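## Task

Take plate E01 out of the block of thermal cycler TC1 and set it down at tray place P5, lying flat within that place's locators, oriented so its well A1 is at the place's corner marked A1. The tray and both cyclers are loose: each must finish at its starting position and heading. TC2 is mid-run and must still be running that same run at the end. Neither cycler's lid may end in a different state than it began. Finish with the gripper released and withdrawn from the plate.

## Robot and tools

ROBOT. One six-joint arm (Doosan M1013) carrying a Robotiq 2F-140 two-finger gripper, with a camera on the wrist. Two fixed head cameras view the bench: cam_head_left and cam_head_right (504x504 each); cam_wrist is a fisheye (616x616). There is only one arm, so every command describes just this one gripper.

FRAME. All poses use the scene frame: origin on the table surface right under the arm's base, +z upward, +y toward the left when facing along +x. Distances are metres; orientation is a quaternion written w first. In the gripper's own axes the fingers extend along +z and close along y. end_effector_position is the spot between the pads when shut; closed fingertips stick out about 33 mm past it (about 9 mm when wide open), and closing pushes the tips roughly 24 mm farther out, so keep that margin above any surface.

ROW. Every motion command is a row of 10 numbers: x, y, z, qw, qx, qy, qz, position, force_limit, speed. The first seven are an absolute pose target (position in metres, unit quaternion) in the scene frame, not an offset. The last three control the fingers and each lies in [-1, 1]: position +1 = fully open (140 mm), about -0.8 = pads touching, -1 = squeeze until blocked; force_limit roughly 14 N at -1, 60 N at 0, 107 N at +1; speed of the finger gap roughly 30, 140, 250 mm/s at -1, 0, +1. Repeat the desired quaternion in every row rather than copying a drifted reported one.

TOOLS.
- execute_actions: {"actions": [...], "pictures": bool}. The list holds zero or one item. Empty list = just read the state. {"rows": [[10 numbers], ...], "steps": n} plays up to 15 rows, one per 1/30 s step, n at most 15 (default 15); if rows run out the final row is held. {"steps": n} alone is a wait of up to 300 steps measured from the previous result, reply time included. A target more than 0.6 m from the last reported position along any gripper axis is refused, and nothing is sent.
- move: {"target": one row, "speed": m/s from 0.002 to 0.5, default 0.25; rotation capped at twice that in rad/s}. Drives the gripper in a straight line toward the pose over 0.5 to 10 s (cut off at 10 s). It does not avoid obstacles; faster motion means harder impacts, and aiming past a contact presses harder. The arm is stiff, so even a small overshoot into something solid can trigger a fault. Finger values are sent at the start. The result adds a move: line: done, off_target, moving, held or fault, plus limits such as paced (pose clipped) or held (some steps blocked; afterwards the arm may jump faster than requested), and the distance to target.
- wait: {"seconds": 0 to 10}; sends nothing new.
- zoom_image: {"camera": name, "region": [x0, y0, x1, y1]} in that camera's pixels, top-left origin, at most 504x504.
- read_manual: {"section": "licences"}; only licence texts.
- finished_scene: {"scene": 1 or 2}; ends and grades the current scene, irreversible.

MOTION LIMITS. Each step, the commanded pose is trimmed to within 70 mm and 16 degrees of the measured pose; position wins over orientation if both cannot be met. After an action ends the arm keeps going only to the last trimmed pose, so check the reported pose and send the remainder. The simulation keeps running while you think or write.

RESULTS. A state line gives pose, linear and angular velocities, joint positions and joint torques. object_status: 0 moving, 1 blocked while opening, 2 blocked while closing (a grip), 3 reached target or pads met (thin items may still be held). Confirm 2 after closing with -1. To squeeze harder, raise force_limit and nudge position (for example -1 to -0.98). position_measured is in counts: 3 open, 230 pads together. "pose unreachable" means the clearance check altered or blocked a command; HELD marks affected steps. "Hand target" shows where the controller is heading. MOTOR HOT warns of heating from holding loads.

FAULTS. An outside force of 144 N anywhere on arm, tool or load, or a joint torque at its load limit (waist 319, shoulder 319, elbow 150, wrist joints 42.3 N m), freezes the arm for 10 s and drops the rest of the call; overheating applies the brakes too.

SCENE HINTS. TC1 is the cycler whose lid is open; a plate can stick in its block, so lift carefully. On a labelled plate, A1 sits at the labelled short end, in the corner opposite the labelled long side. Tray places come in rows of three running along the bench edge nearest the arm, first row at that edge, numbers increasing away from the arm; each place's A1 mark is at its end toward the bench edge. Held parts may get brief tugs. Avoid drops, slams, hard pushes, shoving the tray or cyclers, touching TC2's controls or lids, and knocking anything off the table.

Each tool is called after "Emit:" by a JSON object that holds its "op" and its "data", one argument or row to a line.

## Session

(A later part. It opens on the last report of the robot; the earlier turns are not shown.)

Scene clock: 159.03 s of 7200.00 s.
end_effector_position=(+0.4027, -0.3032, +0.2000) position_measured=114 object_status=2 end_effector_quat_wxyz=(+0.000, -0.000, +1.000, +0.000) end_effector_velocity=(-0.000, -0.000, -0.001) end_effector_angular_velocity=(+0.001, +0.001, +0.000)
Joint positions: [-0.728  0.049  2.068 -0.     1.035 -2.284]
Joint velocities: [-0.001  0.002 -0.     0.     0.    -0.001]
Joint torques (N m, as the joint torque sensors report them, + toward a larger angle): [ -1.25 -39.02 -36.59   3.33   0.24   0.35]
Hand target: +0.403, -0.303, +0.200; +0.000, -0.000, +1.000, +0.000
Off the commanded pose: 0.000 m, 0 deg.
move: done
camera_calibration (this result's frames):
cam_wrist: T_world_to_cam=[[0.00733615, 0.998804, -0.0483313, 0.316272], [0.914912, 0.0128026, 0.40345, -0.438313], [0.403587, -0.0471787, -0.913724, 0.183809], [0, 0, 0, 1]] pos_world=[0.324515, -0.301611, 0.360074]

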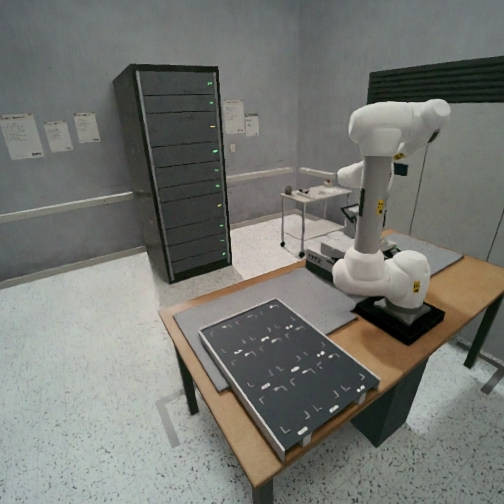

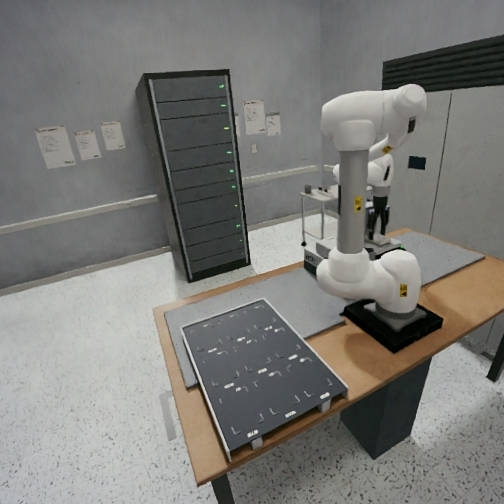

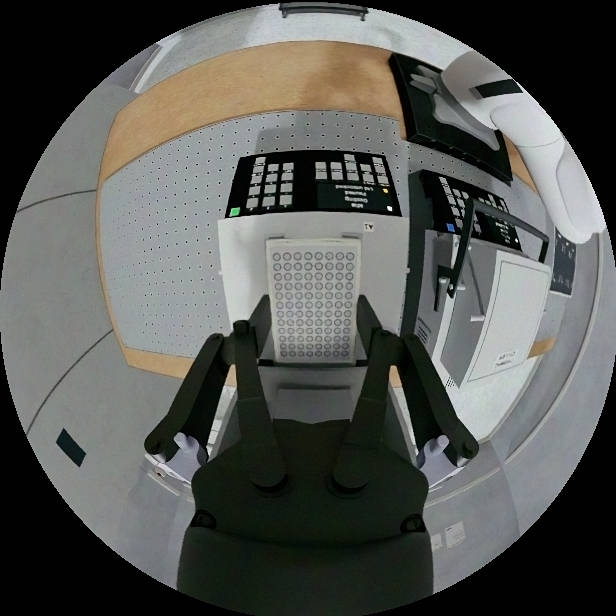

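Emit:
{"op": "move", "data": {
  "target": [0.4027,-0.3032,0.235,0,0,1,0,-0.98,0.5,-1],
  "speed": 0.03
}}

Emit:
{"op": "move", "data": {
  "target": [0.39,-0.28,0.45,0,0,1,0,-0.98,0.5,-1],
  "speed": 0.15
}}

Emit:
{"op": "move", "data": {
  "target": [0.45,0.05,0.45,0,0,1,0,-0.98,0.5,-1],
  "speed": 0.2
}}

Emit:
{"op": "move", "data": {
  "target": [0.22,0.48,0.30,0,0,1,0,-0.98,0.5,-1],
  "speed": 0.2
}}

Emit:
{"op": "zoom_image", "data": {
  "camera": "cam_head_right",
  "region": [200, 230, 300, 310]
}}

Emit:
{"op": "zoom_image", "data": {
  "camera": "cam_wrist",
  "region": [220, 90, 400, 300]
}}

Scene clock: 171.20 s of 7200.00 s.
end_effector_position=(+0.4027, -0.3031, +0.2350) position_measured=114 object_status=2 end_effector_quat_wxyz=(+0.000, -0.000, +1.000, +0.000) end_effector_velocity=(+0.000, -0.000, -0.001) end_effector_angular_velocity=(+0.002, +0.001, -0.001)
Joint positions: [-0.728  0.019  2.028 -0.     1.106 -2.284]
Joint velocities: [-0.     0.003 -0.001  0.     0.001  0.   ]
Joint torques (N m, as the joint torque sensors report them, + toward a larger angle): [ -0.38 -36.82 -38.44   3.63   0.28   0.43]
Hand target: +0.403, -0.303, +0.235; +0.000, -0.000, +1.000, +0.000
Off the commanded pose: 0.000 m, 0 deg.
After step 90, 7.73 s passed at rest.
move: done
camera_calibration (this result's frames):
cam_wrist: T_world_to_cam=[[0.00728168, 0.998806, -0.0482967, 0.317932], [0.914906, 0.0128391, 0.403462, -0.4524], [0.4036, -0.0471248, -0.913721, 0.215819], [0, 0, 0, 1]] pos_world=[0.324484, -0.301574, 0.395079]

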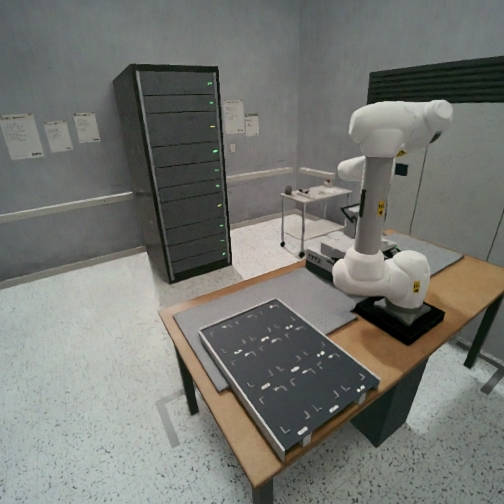

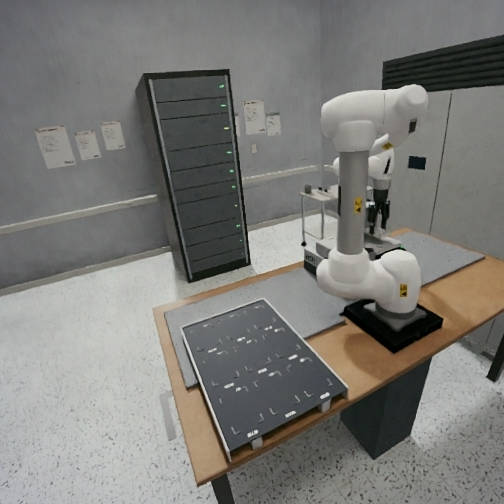

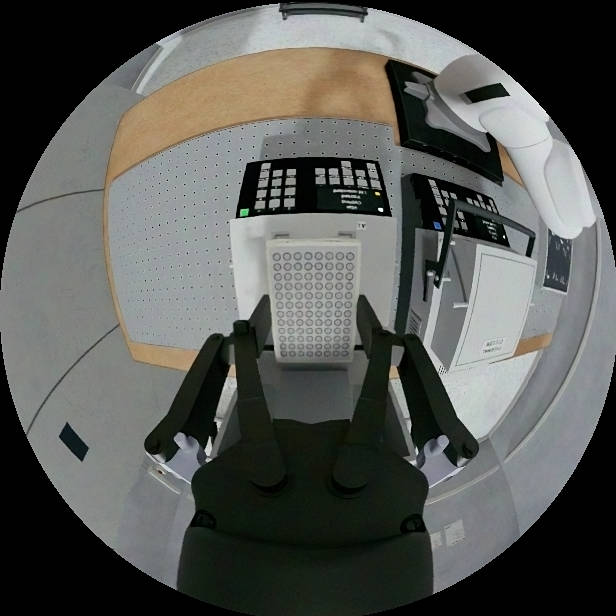

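Scene clock: 173.00 s of 7200.00 s.
end_effector_position=(+0.3897, -0.2796, +0.4500) position_measured=114 object_status=2 end_effector_quat_wxyz=(+0.000, -0.000, +1.000, +0.000) end_effector_velocity=(+0.000, -0.000, +0.000) end_effector_angular_velocity=(+0.000, +0.001, -0.001)
Joint positions: [-0.708 -0.115  1.752  0.     1.516 -2.266]
Joint velocities: [ 0.     0.001 -0.001 -0.     0.001  0.001]
Joint torques (N m, as the joint torque sensors report them, + toward a larger angle): [  0.54 -27.56 -43.16   3.81   0.21   0.18]
Hand target: +0.390, -0.280, +0.450; +0.000, -0.000, +1.000, +0.000
Off the commanded pose: 0.001 m, 0 deg.
move: done
camera_calibration (this result's frames):
cam_wrist: T_world_to_cam=[[0.00687407, 0.998818, -0.0481168, 0.305004], [0.914879, 0.0131424, 0.403515, -0.527512], [0.40367, -0.0467948, -0.913707, 0.418679], [0, 0, 0, 1]] pos_world=[0.311505, -0.278119, 0.610084]

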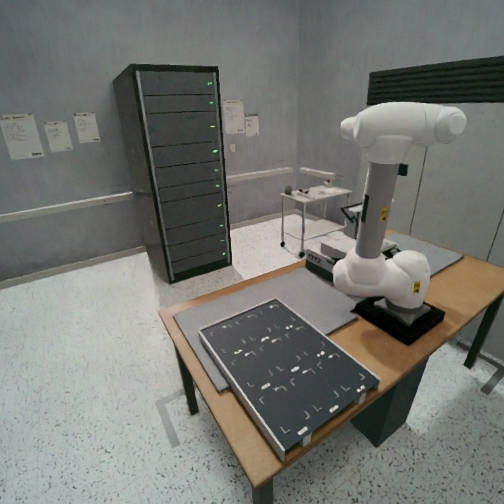

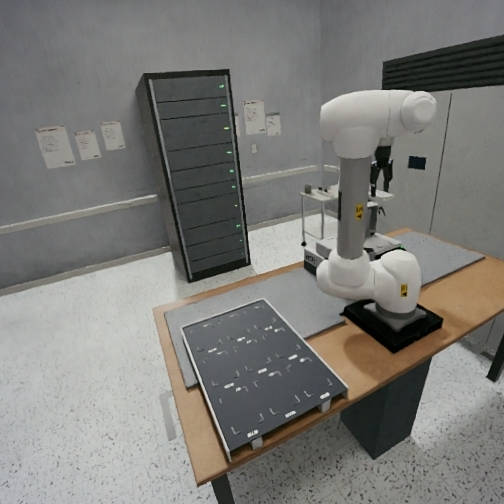

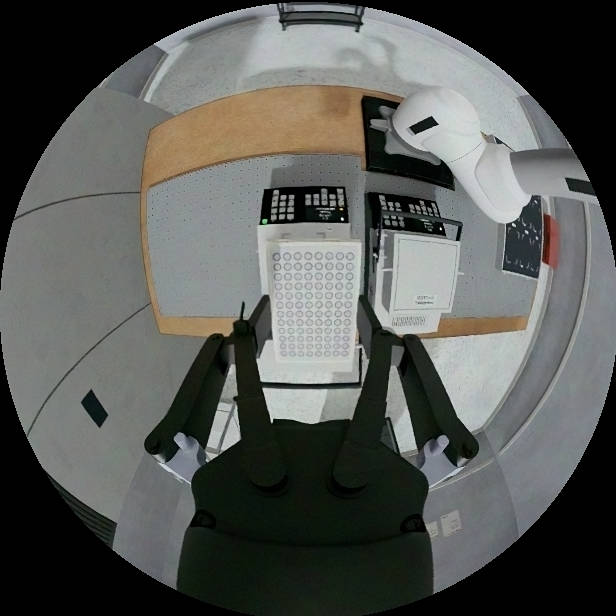

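Scene clock: 175.07 s of 7200.00 s.
end_effector_position=(+0.4499, +0.0501, +0.4500) position_measured=114 object_status=2 end_effector_quat_wxyz=(-0.000, +0.000, +1.000, +0.001) end_effector_velocity=(-0.000, +0.000, +0.001) end_effector_angular_velocity=(-0.001, -0.002, -0.000)
Joint positions: [ 0.008 -0.163  1.79   0.008  1.524 -1.549]
Joint velocities: [ 0.001 -0.001 -0.001 -0.001  0.     0.001]
Joint torques (N m, as the joint torque sensors report them, + toward a larger angle): [  2.31 -20.7  -42.57   3.58   0.26   0.54]
Hand target: +0.450, +0.050, +0.450; -0.000, -0.000, +1.000, +0.001
Off the commanded pose: 0.000 m, 0 deg.
move: done
camera_calibration (this result's frames):
cam_wrist: T_world_to_cam=[[0.00733858, 0.998857, -0.0472322, -0.0253749], [0.915133, 0.0123312, 0.402964, -0.586799], [0.403086, -0.0461809, -0.913996, 0.41012], [0, 0, 0, 1]] pos_world=[0.371872, 0.0515215, 0.610108]

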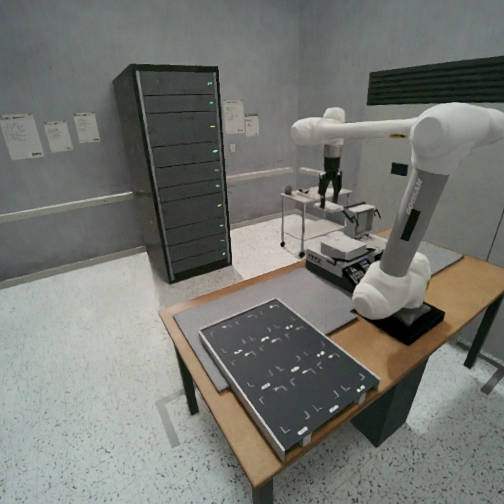

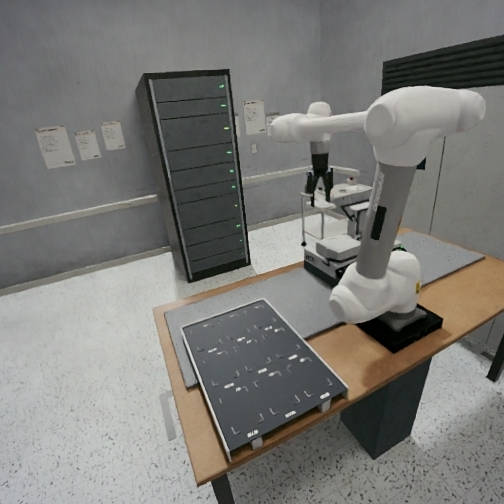

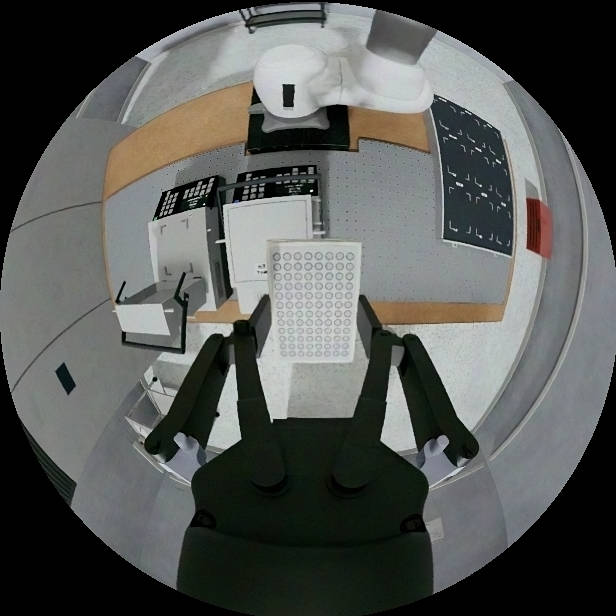

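Scene clock: 178.00 s of 7200.00 s.
end_effector_position=(+0.2200, +0.4803, +0.3000) position_measured=114 object_status=2 end_effector_quat_wxyz=(-0.001, +0.000, +1.000, +0.000) end_effector_velocity=(-0.001, +0.000, -0.001) end_effector_angular_velocity=(-0.001, +0.001, -0.000)
Joint positions: [ 1.049 -0.003  1.91   0.013  1.233 -0.512]
Joint velocities: [ 0.001  0.001  0.     0.001 -0.     0.001]
Joint torques (N m, as the joint torque sensors report them, + toward a larger angle): [ -0.34 -36.98 -40.31   3.48   0.22   0.3 ]
Hand target: +0.220, +0.480, +0.300; -0.001, +0.000, +1.000, +0.000
Off the commanded pose: 0.000 m, 0 deg.
move: done
camera_calibration (this result's frames):
cam_wrist: T_world_to_cam=[[0.00764641, 0.99882, -0.0479562, -0.460294], [0.915572, 0.0122904, 0.401966, -0.321047], [0.402081, -0.0469809, -0.914398, 0.38631], [0, 0, 0, 1]] pos_world=[0.142133, 0.481845, 0.460217]

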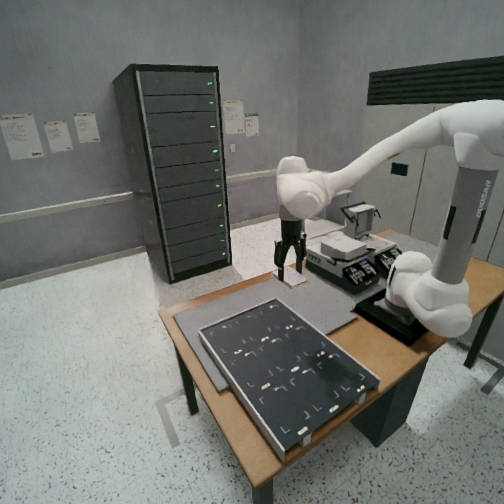

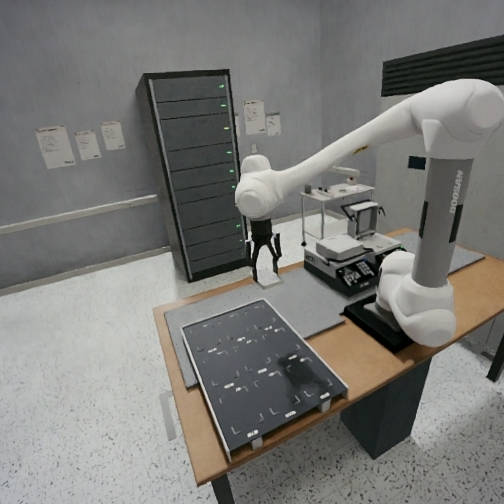

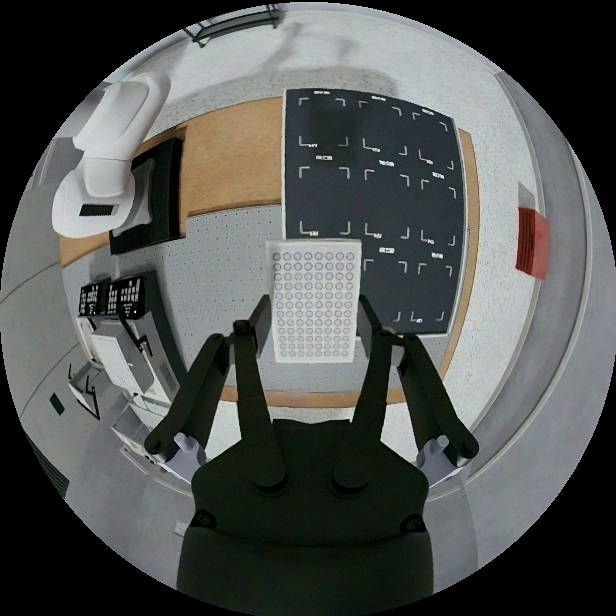

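Region (200, 230, 300, 310) of cam_head_right's 504x504 image, scaled by 5.040, with more detail than that image has; it fills the top 403 rows of this view, and the rest is white.

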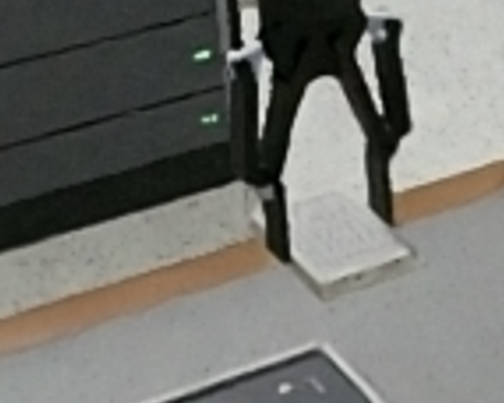

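Region (220, 90, 400, 300) of cam_wrist's 616x616 image, scaled by 2.400, with more detail than that image has; it fills the left 432 columns of this view, and the rest is white.

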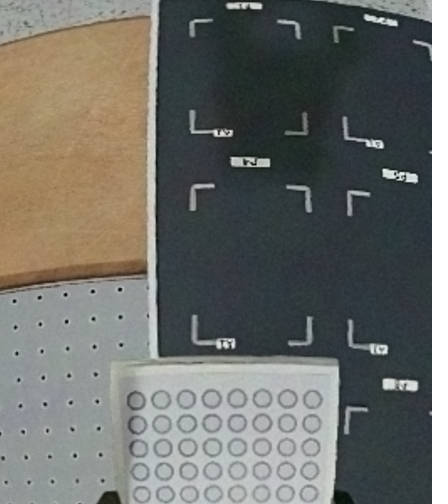

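Emit:
{"op": "move", "data": {
  "target": [0.16,0.56,0.28,0,0.7071,0.7071,0,-0.98,0.5,-1],
  "speed": 0.15
}}

Emit:
{"op": "move", "data": {
  "target": [0.092,0.623,0.15,0,1,0,0,-0.98,0.5,-1],
  "speed": 0.15
}}

Emit:
{"op": "zoom_image", "data": {
  "camera": "cam_wrist",
  "region": [190, 130, 440, 400]
}}

Emit:
{"op": "zoom_image", "data": {
  "camera": "cam_head_right",
  "region": [200, 290, 320, 390]
}}

Scene clock: 192.80 s of 7200.00 s.
end_effector_position=(+0.1600, +0.5600, +0.2800) position_measured=114 object_status=2 end_effector_quat_wxyz=(-0.000, +0.707, +0.707, -0.000) end_effector_velocity=(-0.000, +0.001, +0.000) end_effector_angular_velocity=(+0.000, +0.000, -0.001)
Joint positions: [1.209 0.093 1.845 0.011 1.2   1.219]
Joint velocities: [ 0.     0.001 -0.001  0.     0.     0.002]
Joint torques (N m, as the joint torque sensors report them, + toward a larger angle): [ -0.12 -47.08 -40.22   3.36   0.18   0.25]
Hand target: +0.160, +0.560, +0.280; -0.000, +0.707, +0.707, -0.000
Off the commanded pose: 0.000 m, 0 deg.
After step 90, 6.27 s passed at rest.
move: done
camera_calibration (this result's frames):
cam_wrist: T_world_to_cam=[[0.998791, -0.00727813, -0.0486066, -0.13535], [0.0129706, -0.914881, 0.403516, 0.40421], [-0.0474061, -0.403658, -0.913681, 0.667384], [0, 0, 0, 1]] pos_world=[0.161581, 0.638214, 0.440092]

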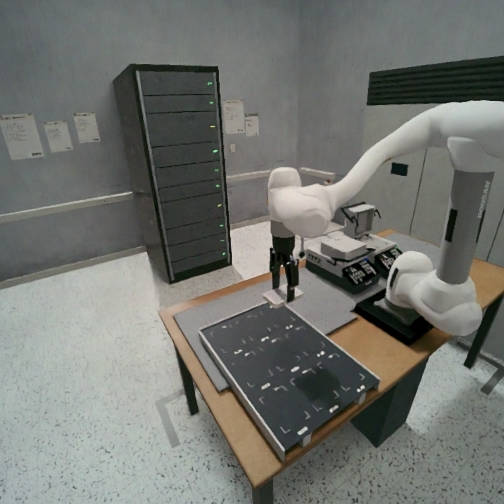

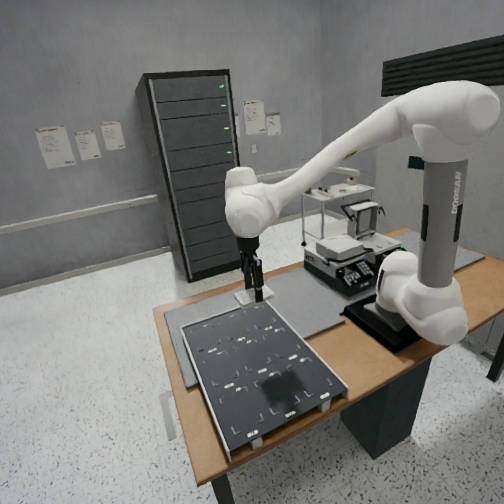

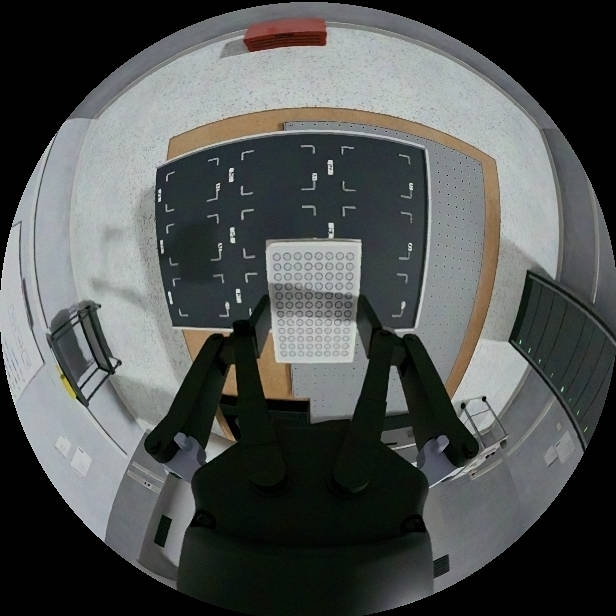

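Scene clock: 198.33 s of 7200.00 s.
end_effector_position=(+0.0920, +0.6232, +0.1499) position_measured=114 object_status=2 end_effector_quat_wxyz=(+0.000, +1.000, -0.000, -0.000) end_effector_velocity=(+0.001, +0.000, +0.000) end_effector_angular_velocity=(+0.000, -0.001, -0.005)
Joint positions: [1.348 0.264 1.896 0.012 0.976 2.927]
Joint velocities: [-0.001  0.    -0.    -0.001 -0.     0.005]
Joint torques (N m, as the joint torque sensors report them, + toward a larger angle): [ -1.41 -59.2  -35.14   2.74   0.34  -0.1 ]
Hand target: +0.092, +0.623, +0.150; +0.000, +1.000, -0.000, -0.000
Off the commanded pose: 0.000 m, 0 deg.
move: done
camera_calibration (this result's frames):
cam_wrist: T_world_to_cam=[[-0.00750991, -0.998808, -0.0482346, 0.637169], [-0.914864, -0.0126103, 0.403565, 0.0384654], [-0.403693, 0.0471588, -0.913678, 0.322651], [0, 0, 0, 1]] pos_world=[0.170228, 0.621679, 0.31001]

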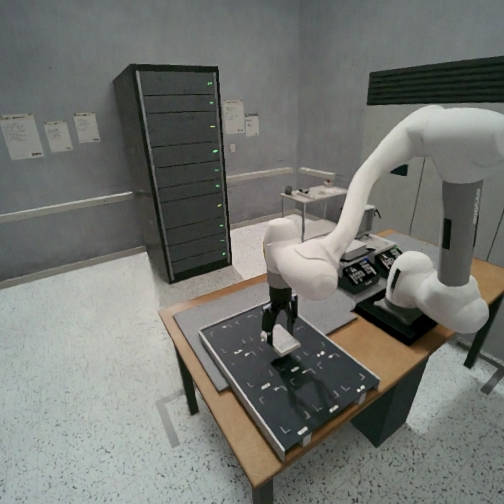

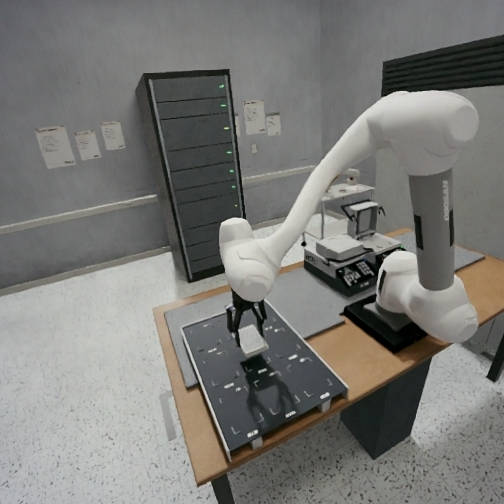

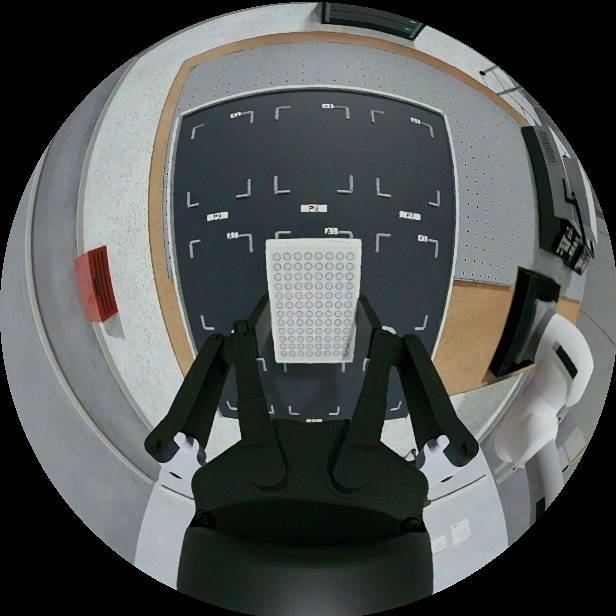

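Region (190, 130, 440, 400) of cam_wrist's 616x616 image, scaled by 1.867, with more detail than that image has; it fills the left 467 columns of this view, and the rest is white.

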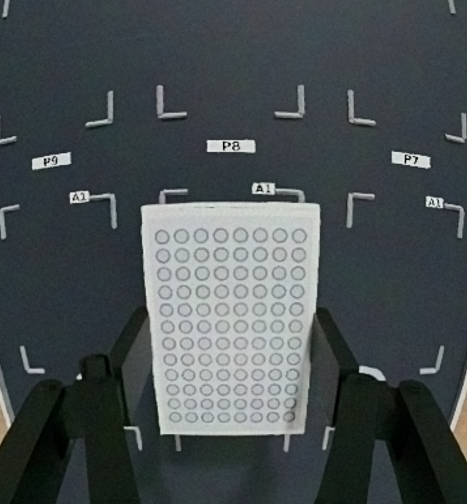

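Region (200, 290, 320, 390) of cam_head_right's 504x504 image, scaled by 4.200, with more detail than that image has.

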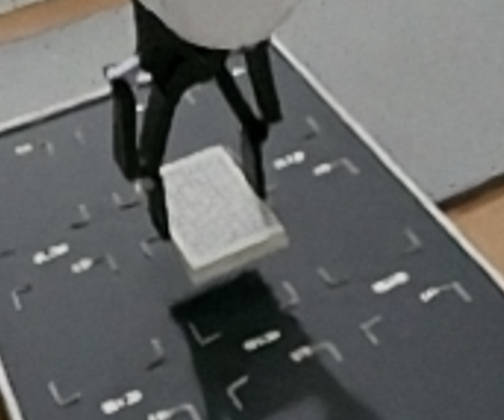

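Emit:
{"op": "move", "data": {
  "target": [0.092,0.623,0.095,0,1,0,0,-0.98,0.5,-1],
  "speed": 0.06
}}

Emit:
{"op": "zoom_image", "data": {
  "camera": "cam_wrist",
  "region": [210, 160, 420, 400]
}}

Scene clock: 208.97 s of 7200.00 s.
end_effector_position=(+0.0920, +0.6231, +0.0950) position_measured=114 object_status=2 end_effector_quat_wxyz=(-0.000, +1.000, -0.000, +0.000) end_effector_velocity=(-0.000, -0.000, -0.001) end_effector_angular_velocity=(-0.001, +0.000, +0.002)
Joint positions: [1.349 0.321 1.94  0.013 0.876 2.926]
Joint velocities: [ 0.     0.001  0.    -0.    -0.001 -0.001]
Joint torques (N m, as the joint torque sensors report them, + toward a larger angle): [ -0.75 -63.87 -33.45   2.9    0.33   0.23]
Hand target: +0.092, +0.623, +0.095; +0.000, +1.000, -0.000, +0.000
Off the commanded pose: 0.000 m, 0 deg.
After step 90, 6.40 s passed at rest.
move: done
camera_calibration (this result's frames):
cam_wrist: T_world_to_cam=[[-0.00745128, -0.998802, -0.0483727, 0.634389], [-0.914947, -0.01271, 0.403374, 0.0607342], [-0.403505, 0.0472641, -0.913756, 0.272363], [0, 0, 0, 1]] pos_world=[0.170196, 0.621527, 0.255062]

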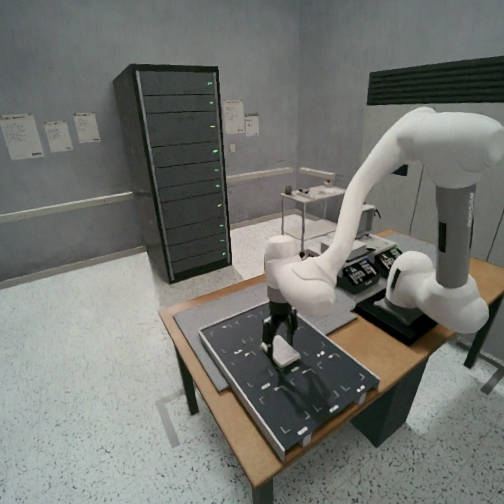

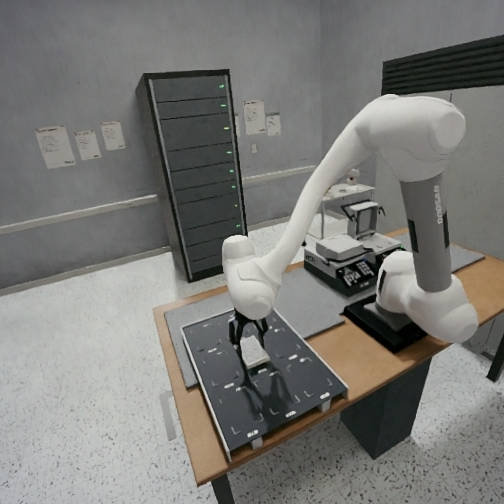

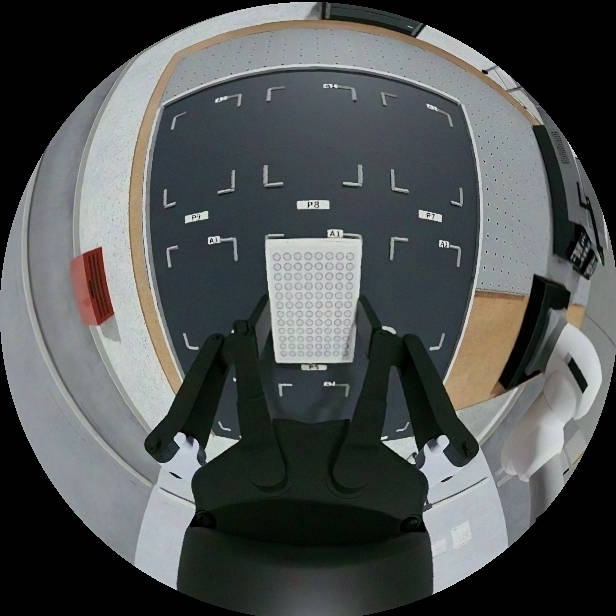

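Region (210, 160, 420, 400) of cam_wrist's 616x616 image, scaled by 2.100, with more detail than that image has; it fills the left 441 columns of this view, and the rest is white.

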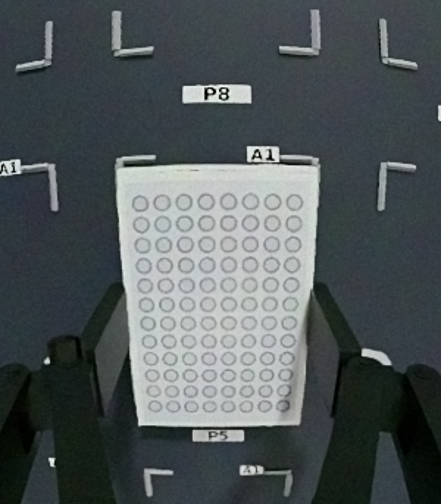

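Emit:
{"op": "move", "data": {
  "target": [0.0916,0.623,0.076,0,1,0,0,-0.98,0.5,-1],
  "speed": 0.02
}}

Emit:
{"op": "zoom_image", "data": {
  "camera": "cam_wrist",
  "region": [210, 160, 420, 400]
}}

Scene clock: 230.47 s of 7200.00 s.
end_effector_position=(+0.0918, +0.6232, +0.0860) position_measured=114 object_status=2 end_effector_quat_wxyz=(+0.001, +1.000, +0.000, -0.000) end_effector_velocity=(-0.000, -0.000, -0.000) end_effector_angular_velocity=(-0.001, +0.001, -0.003)
Joint positions: [1.35  0.332 1.945 0.013 0.862 2.926]
Joint velocities: [ 0.     0.     0.     0.001 -0.     0.002]
Joint torques (N m, as the joint torque sensors report them, + toward a larger angle): [  1.13 -48.26 -26.07   3.76  -1.85   0.08]
Hand target: +0.092, +0.623, +0.086; +0.001, +1.000, +0.000, -0.000
Off the commanded pose: 0.010 m, 0 deg.
FORCE FAULT: contact force on the arm reached its limit, and the arm stopped for 10 seconds. The contact can be on any part of the arm, not only on its tool. The arm's remaining commands of this call were not run. The arm holds still and accepts commands again. Move the arm away from the contact; if what it grips holds it there, let go first. Pushing or pulling that hard again can fault the arm again.
After step 90, 7.80 s passed at rest.
move: fault
camera_calibration (this result's frames):
cam_wrist: T_world_to_cam=[[-0.00727013, -0.998873, -0.046911, 0.633975], [-0.914802, -0.0123018, 0.403714, 0.0638293], [-0.403836, 0.0458494, -0.913682, 0.264963], [0, 0, 0, 1]] pos_world=[0.170002, 0.621898, 0.246064]

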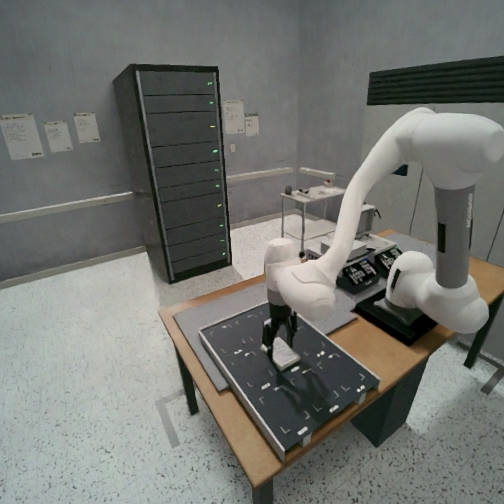

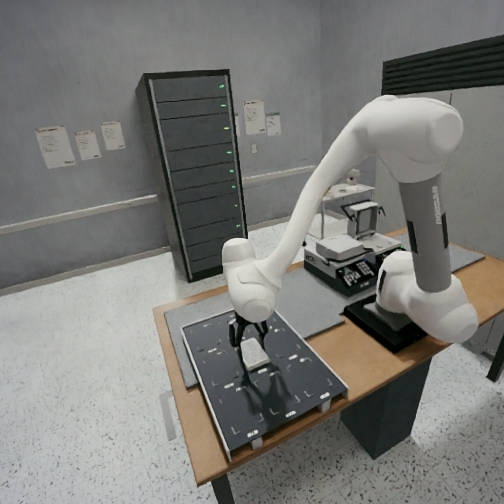

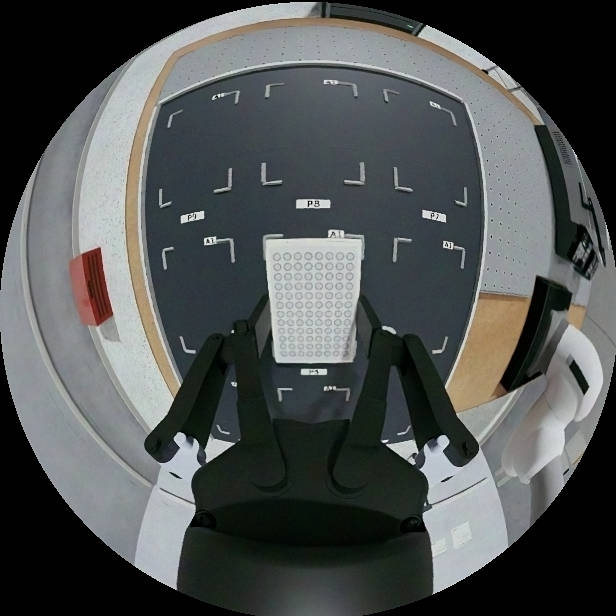

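Region (210, 160, 420, 400) of cam_wrist's 616x616 image, scaled by 2.100, with more detail than that image has; it fills the left 441 columns of this view, and the rest is white.

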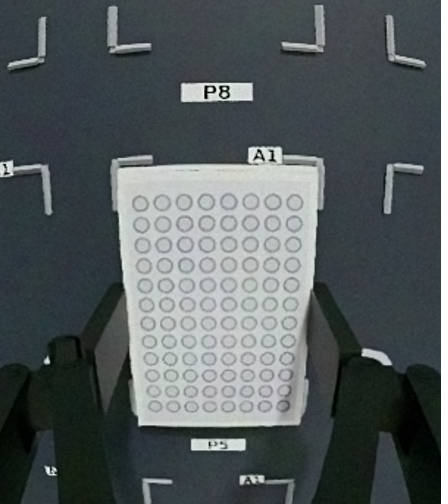

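Emit:
{"op": "move", "data": {
  "target": [0.0916,0.623,0.0875,0,1,0,0,-0.98,0.5,-1],
  "speed": 0.004
}}

Emit:
{"op": "zoom_image", "data": {
  "camera": "cam_head_right",
  "region": [220, 320, 290, 380]
}}

Emit:
{"op": "zoom_image", "data": {
  "camera": "cam_wrist",
  "region": [250, 215, 380, 295]
}}

Emit:
{"op": "zoom_image", "data": {
  "camera": "cam_wrist",
  "region": [250, 320, 380, 400]
}}

Scene clock: 236.73 s of 7200.00 s.
end_effector_position=(+0.0916, +0.6230, +0.0875) position_measured=114 object_status=2 end_effector_quat_wxyz=(+0.000, +1.000, +0.000, +0.000) end_effector_velocity=(+0.000, -0.000, -0.001) end_effector_angular_velocity=(-0.001, +0.001, -0.001)
Joint positions: [1.35  0.329 1.945 0.013 0.863 2.927]
Joint velocities: [-0.     0.001  0.     0.     0.    -0.   ]
Joint torques (N m, as the joint torque sensors report them, + toward a larger angle): [  0.25 -62.95 -32.49   2.98   0.17   0.28]
Hand target: +0.092, +0.623, +0.088; -0.000, +1.000, +0.000, -0.000
Off the commanded pose: 0.000 m, 0 deg.
After step 90, 2.57 s passed at rest.
move: done
camera_calibration (this result's frames):
cam_wrist: T_world_to_cam=[[-0.00733482, -0.998804, -0.0483332, 0.633892], [-0.914921, -0.0128036, 0.40343, 0.0634015], [-0.403567, 0.0471802, -0.913733, 0.265406], [0, 0, 0, 1]] pos_world=[0.169766, 0.621424, 0.24757]

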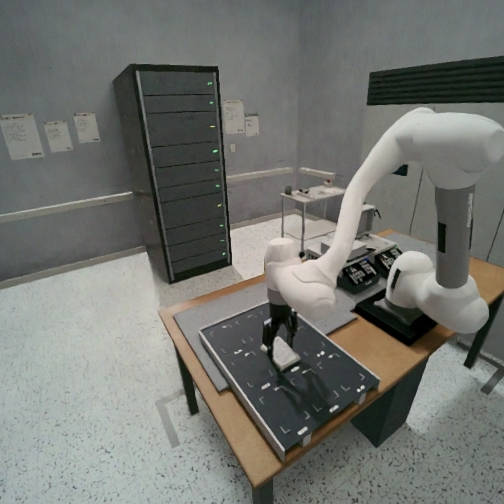

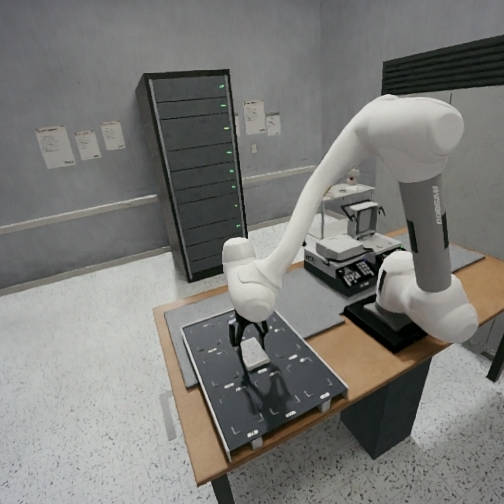

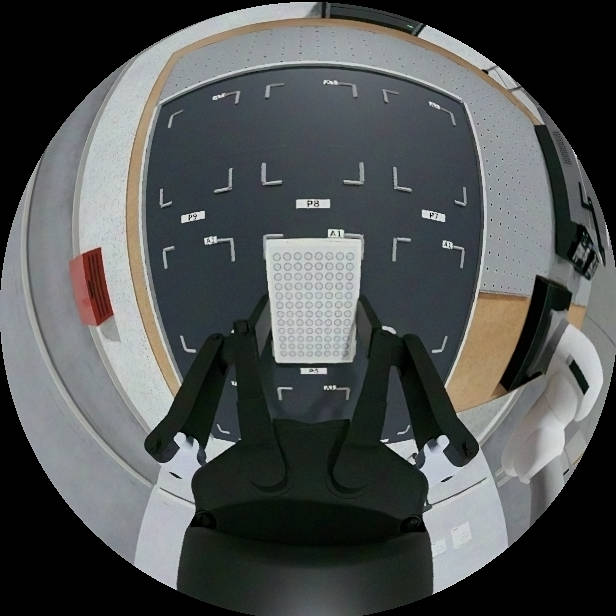

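Region (220, 320, 290, 380) of cam_head_right's 504x504 image, scaled by 7.200, with more detail than that image has; it fills the top 432 rows of this view, and the rest is white.

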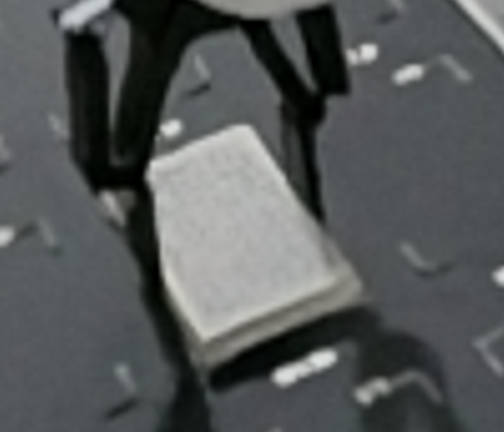

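Region (250, 215, 380, 295) of cam_wrist's 616x616 image, scaled by 3.877, with more detail than that image has; it fills the top 310 rows of this view, and the rest is white.

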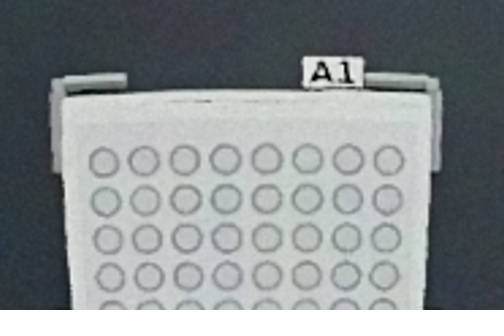

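Region (250, 320, 380, 400) of cam_wrist's 616x616 image, scaled by 3.877, with more detail than that image has; it fills the top 310 rows of this view, and the rest is white.

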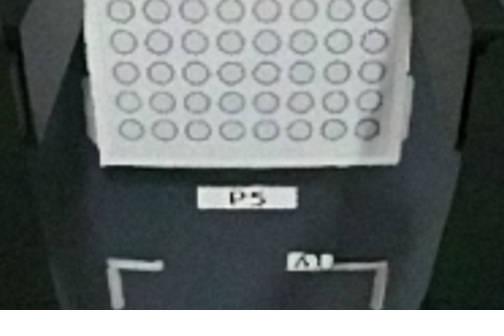

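Emit:
{"op": "execute_actions", "data": {
  "actions": [
    {"rows":[[0.0906,0.623,0.0875,1e-9,1,0,0,-0.98,0.5,-1],[0.0906,0.623,0.0875,0,1,0,0,-0.98,0.5,-1],[0.0906,0.623,0.0875,0,1,0,0,-0.98,0.5,-1],[0.0906,0.623,0.0872,0,1,0,0,-0.98,0.5,-1],[0.0906,0.623,0.0872,0,1,0,0,-0.98,0.5,-1],[0.0906,0.623,0.0869,0,1,0,0,-0.98,0.5,-1],[0.0906,0.623,0.0869,0,1,0,0,-0.98,0.5,-1],[0.0906,0.623,0.0866,0,1,0,0,-0.98,0.5,-1]],"steps":15}
  ],
  "pictures": false
}}

Scene clock: 263.70 s of 7200.00 s.
end_effector_position=(+0.0906, +0.6231, +0.0867) position_measured=114 object_status=2 end_effector_quat_wxyz=(-0.000, +1.000, -0.000, +0.000) end_effector_velocity=(+0.000, -0.000, -0.001) end_effector_angular_velocity=(-0.002, +0.000, +0.001)
Joint positions: [1.352 0.33  1.946 0.013 0.861 2.928]
Joint velocities: [-0.     0.002  0.001 -0.    -0.    -0.001]
Joint torques (N m, as the joint torque sensors report them, + toward a larger angle): [  1.6  -54.75 -26.88   3.74  -0.62   0.01]
Hand target: +0.091, +0.623, +0.087; +0.000, +1.000, -0.000, -0.000
Off the commanded pose: 0.000 m, 0 deg.
Steps of this call (steps 1 to 90: nothing new was sent; then 23.47 s passed at rest; steps 91 to 105: all 15 steps of this action). Readings (end_effector_position | what the end effector reports):
91: (+0.0915, +0.6230, +0.0875) | position_measured=114 object_status=2
92: (+0.0911, +0.6231, +0.0875) | position_measured=114 object_status=2
94: (+0.0907, +0.6230, +0.0875) | position_measured=114 object_status=2
98: (+0.0906, +0.6231, +0.0873) | position_measured=114 object_status=2
105: the state above

Emit:
{"op": "execute_actions", "data": {
  "actions": [
    {"rows":[[0.0908,0.623,0.0871,0,1,0,0,-0.98,0.5,-1],[0.0908,0.623,0.0871,0,1,0,0,-0.98,0.5,-1],[0.0908,0.623,0.0871,0,1,0,0,-0.98,0.5,-1],[0.0908,0.623,0.0871,0,1,0,0,0.2,0,-0.8]],"steps":15}
  ]
}}

Emit:
{"op": "zoom_image", "data": {
  "camera": "cam_wrist",
  "region": [230, 200, 410, 400]
}}

Scene clock: 272.13 s of 7200.00 s.
end_effector_position=(+0.0908, +0.6230, +0.0871) position_measured=104 object_status=0 end_effector_quat_wxyz=(+0.000, +1.000, -0.000, -0.000) end_effector_velocity=(+0.000, +0.001, +0.001) end_effector_angular_velocity=(+0.001, -0.000, -0.002)
Joint positions: [1.351 0.329 1.946 0.013 0.862 2.928]
Joint velocities: [-0.    -0.    -0.001  0.     0.     0.001]
Joint torques (N m, as the joint torque sensors report them, + toward a larger angle): [ -0.22 -63.79 -32.54   2.73   0.25   0.25]
Hand target: +0.091, +0.623, +0.087; -0.000, +1.000, +0.000, -0.000
Off the commanded pose: 0.000 m, 0 deg.
Steps of this call (steps 1 to 90: nothing new was sent; then 4.93 s passed at rest; steps 91 to 105: all 15 steps of this action). Readings (end_effector_position | what the end effector reports):
91: (+0.0906, +0.6230, +0.0866) | position_measured=114 object_status=2
92: (+0.0906, +0.6229, +0.0866) | position_measured=114 object_status=2
94: (+0.0906, +0.6229, +0.0867) | position_measured=114 object_status=0
98: (+0.0907, +0.6228, +0.0868) | position_measured=104 object_status=0
105: the state above
camera_calibration (this result's frames):
cam_wrist: T_world_to_cam=[[-0.00737616, -0.998807, -0.0482636, 0.633838], [-0.91489, -0.0127413, 0.403503, 0.0627524], [-0.403636, 0.0471322, -0.913705, 0.26472], [0, 0, 0, 1]] pos_world=[0.168937, 0.621404, 0.247146]

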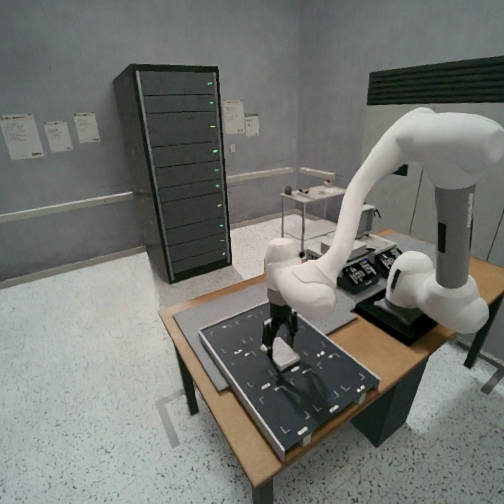

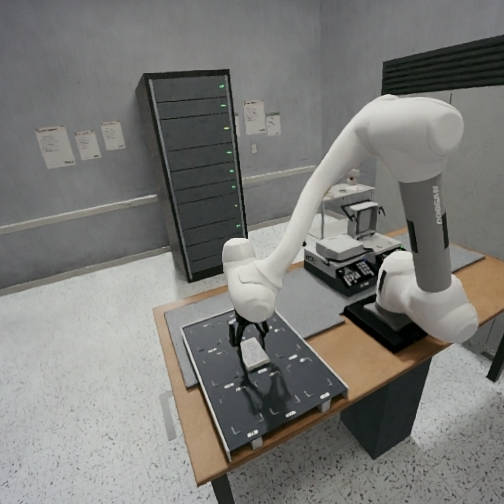

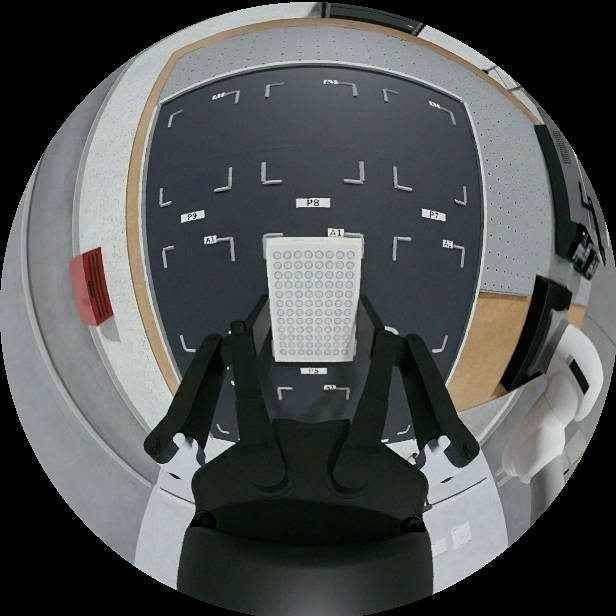

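Region (230, 200, 410, 400) of cam_wrist's 616x616 image, scaled by 2.520, with more detail than that image has; it fills the left 454 columns of this view, and the rest is white.

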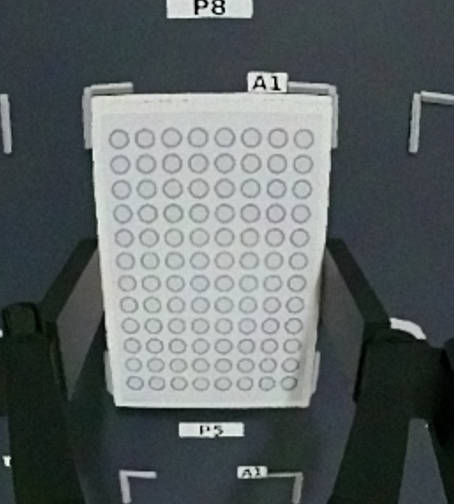

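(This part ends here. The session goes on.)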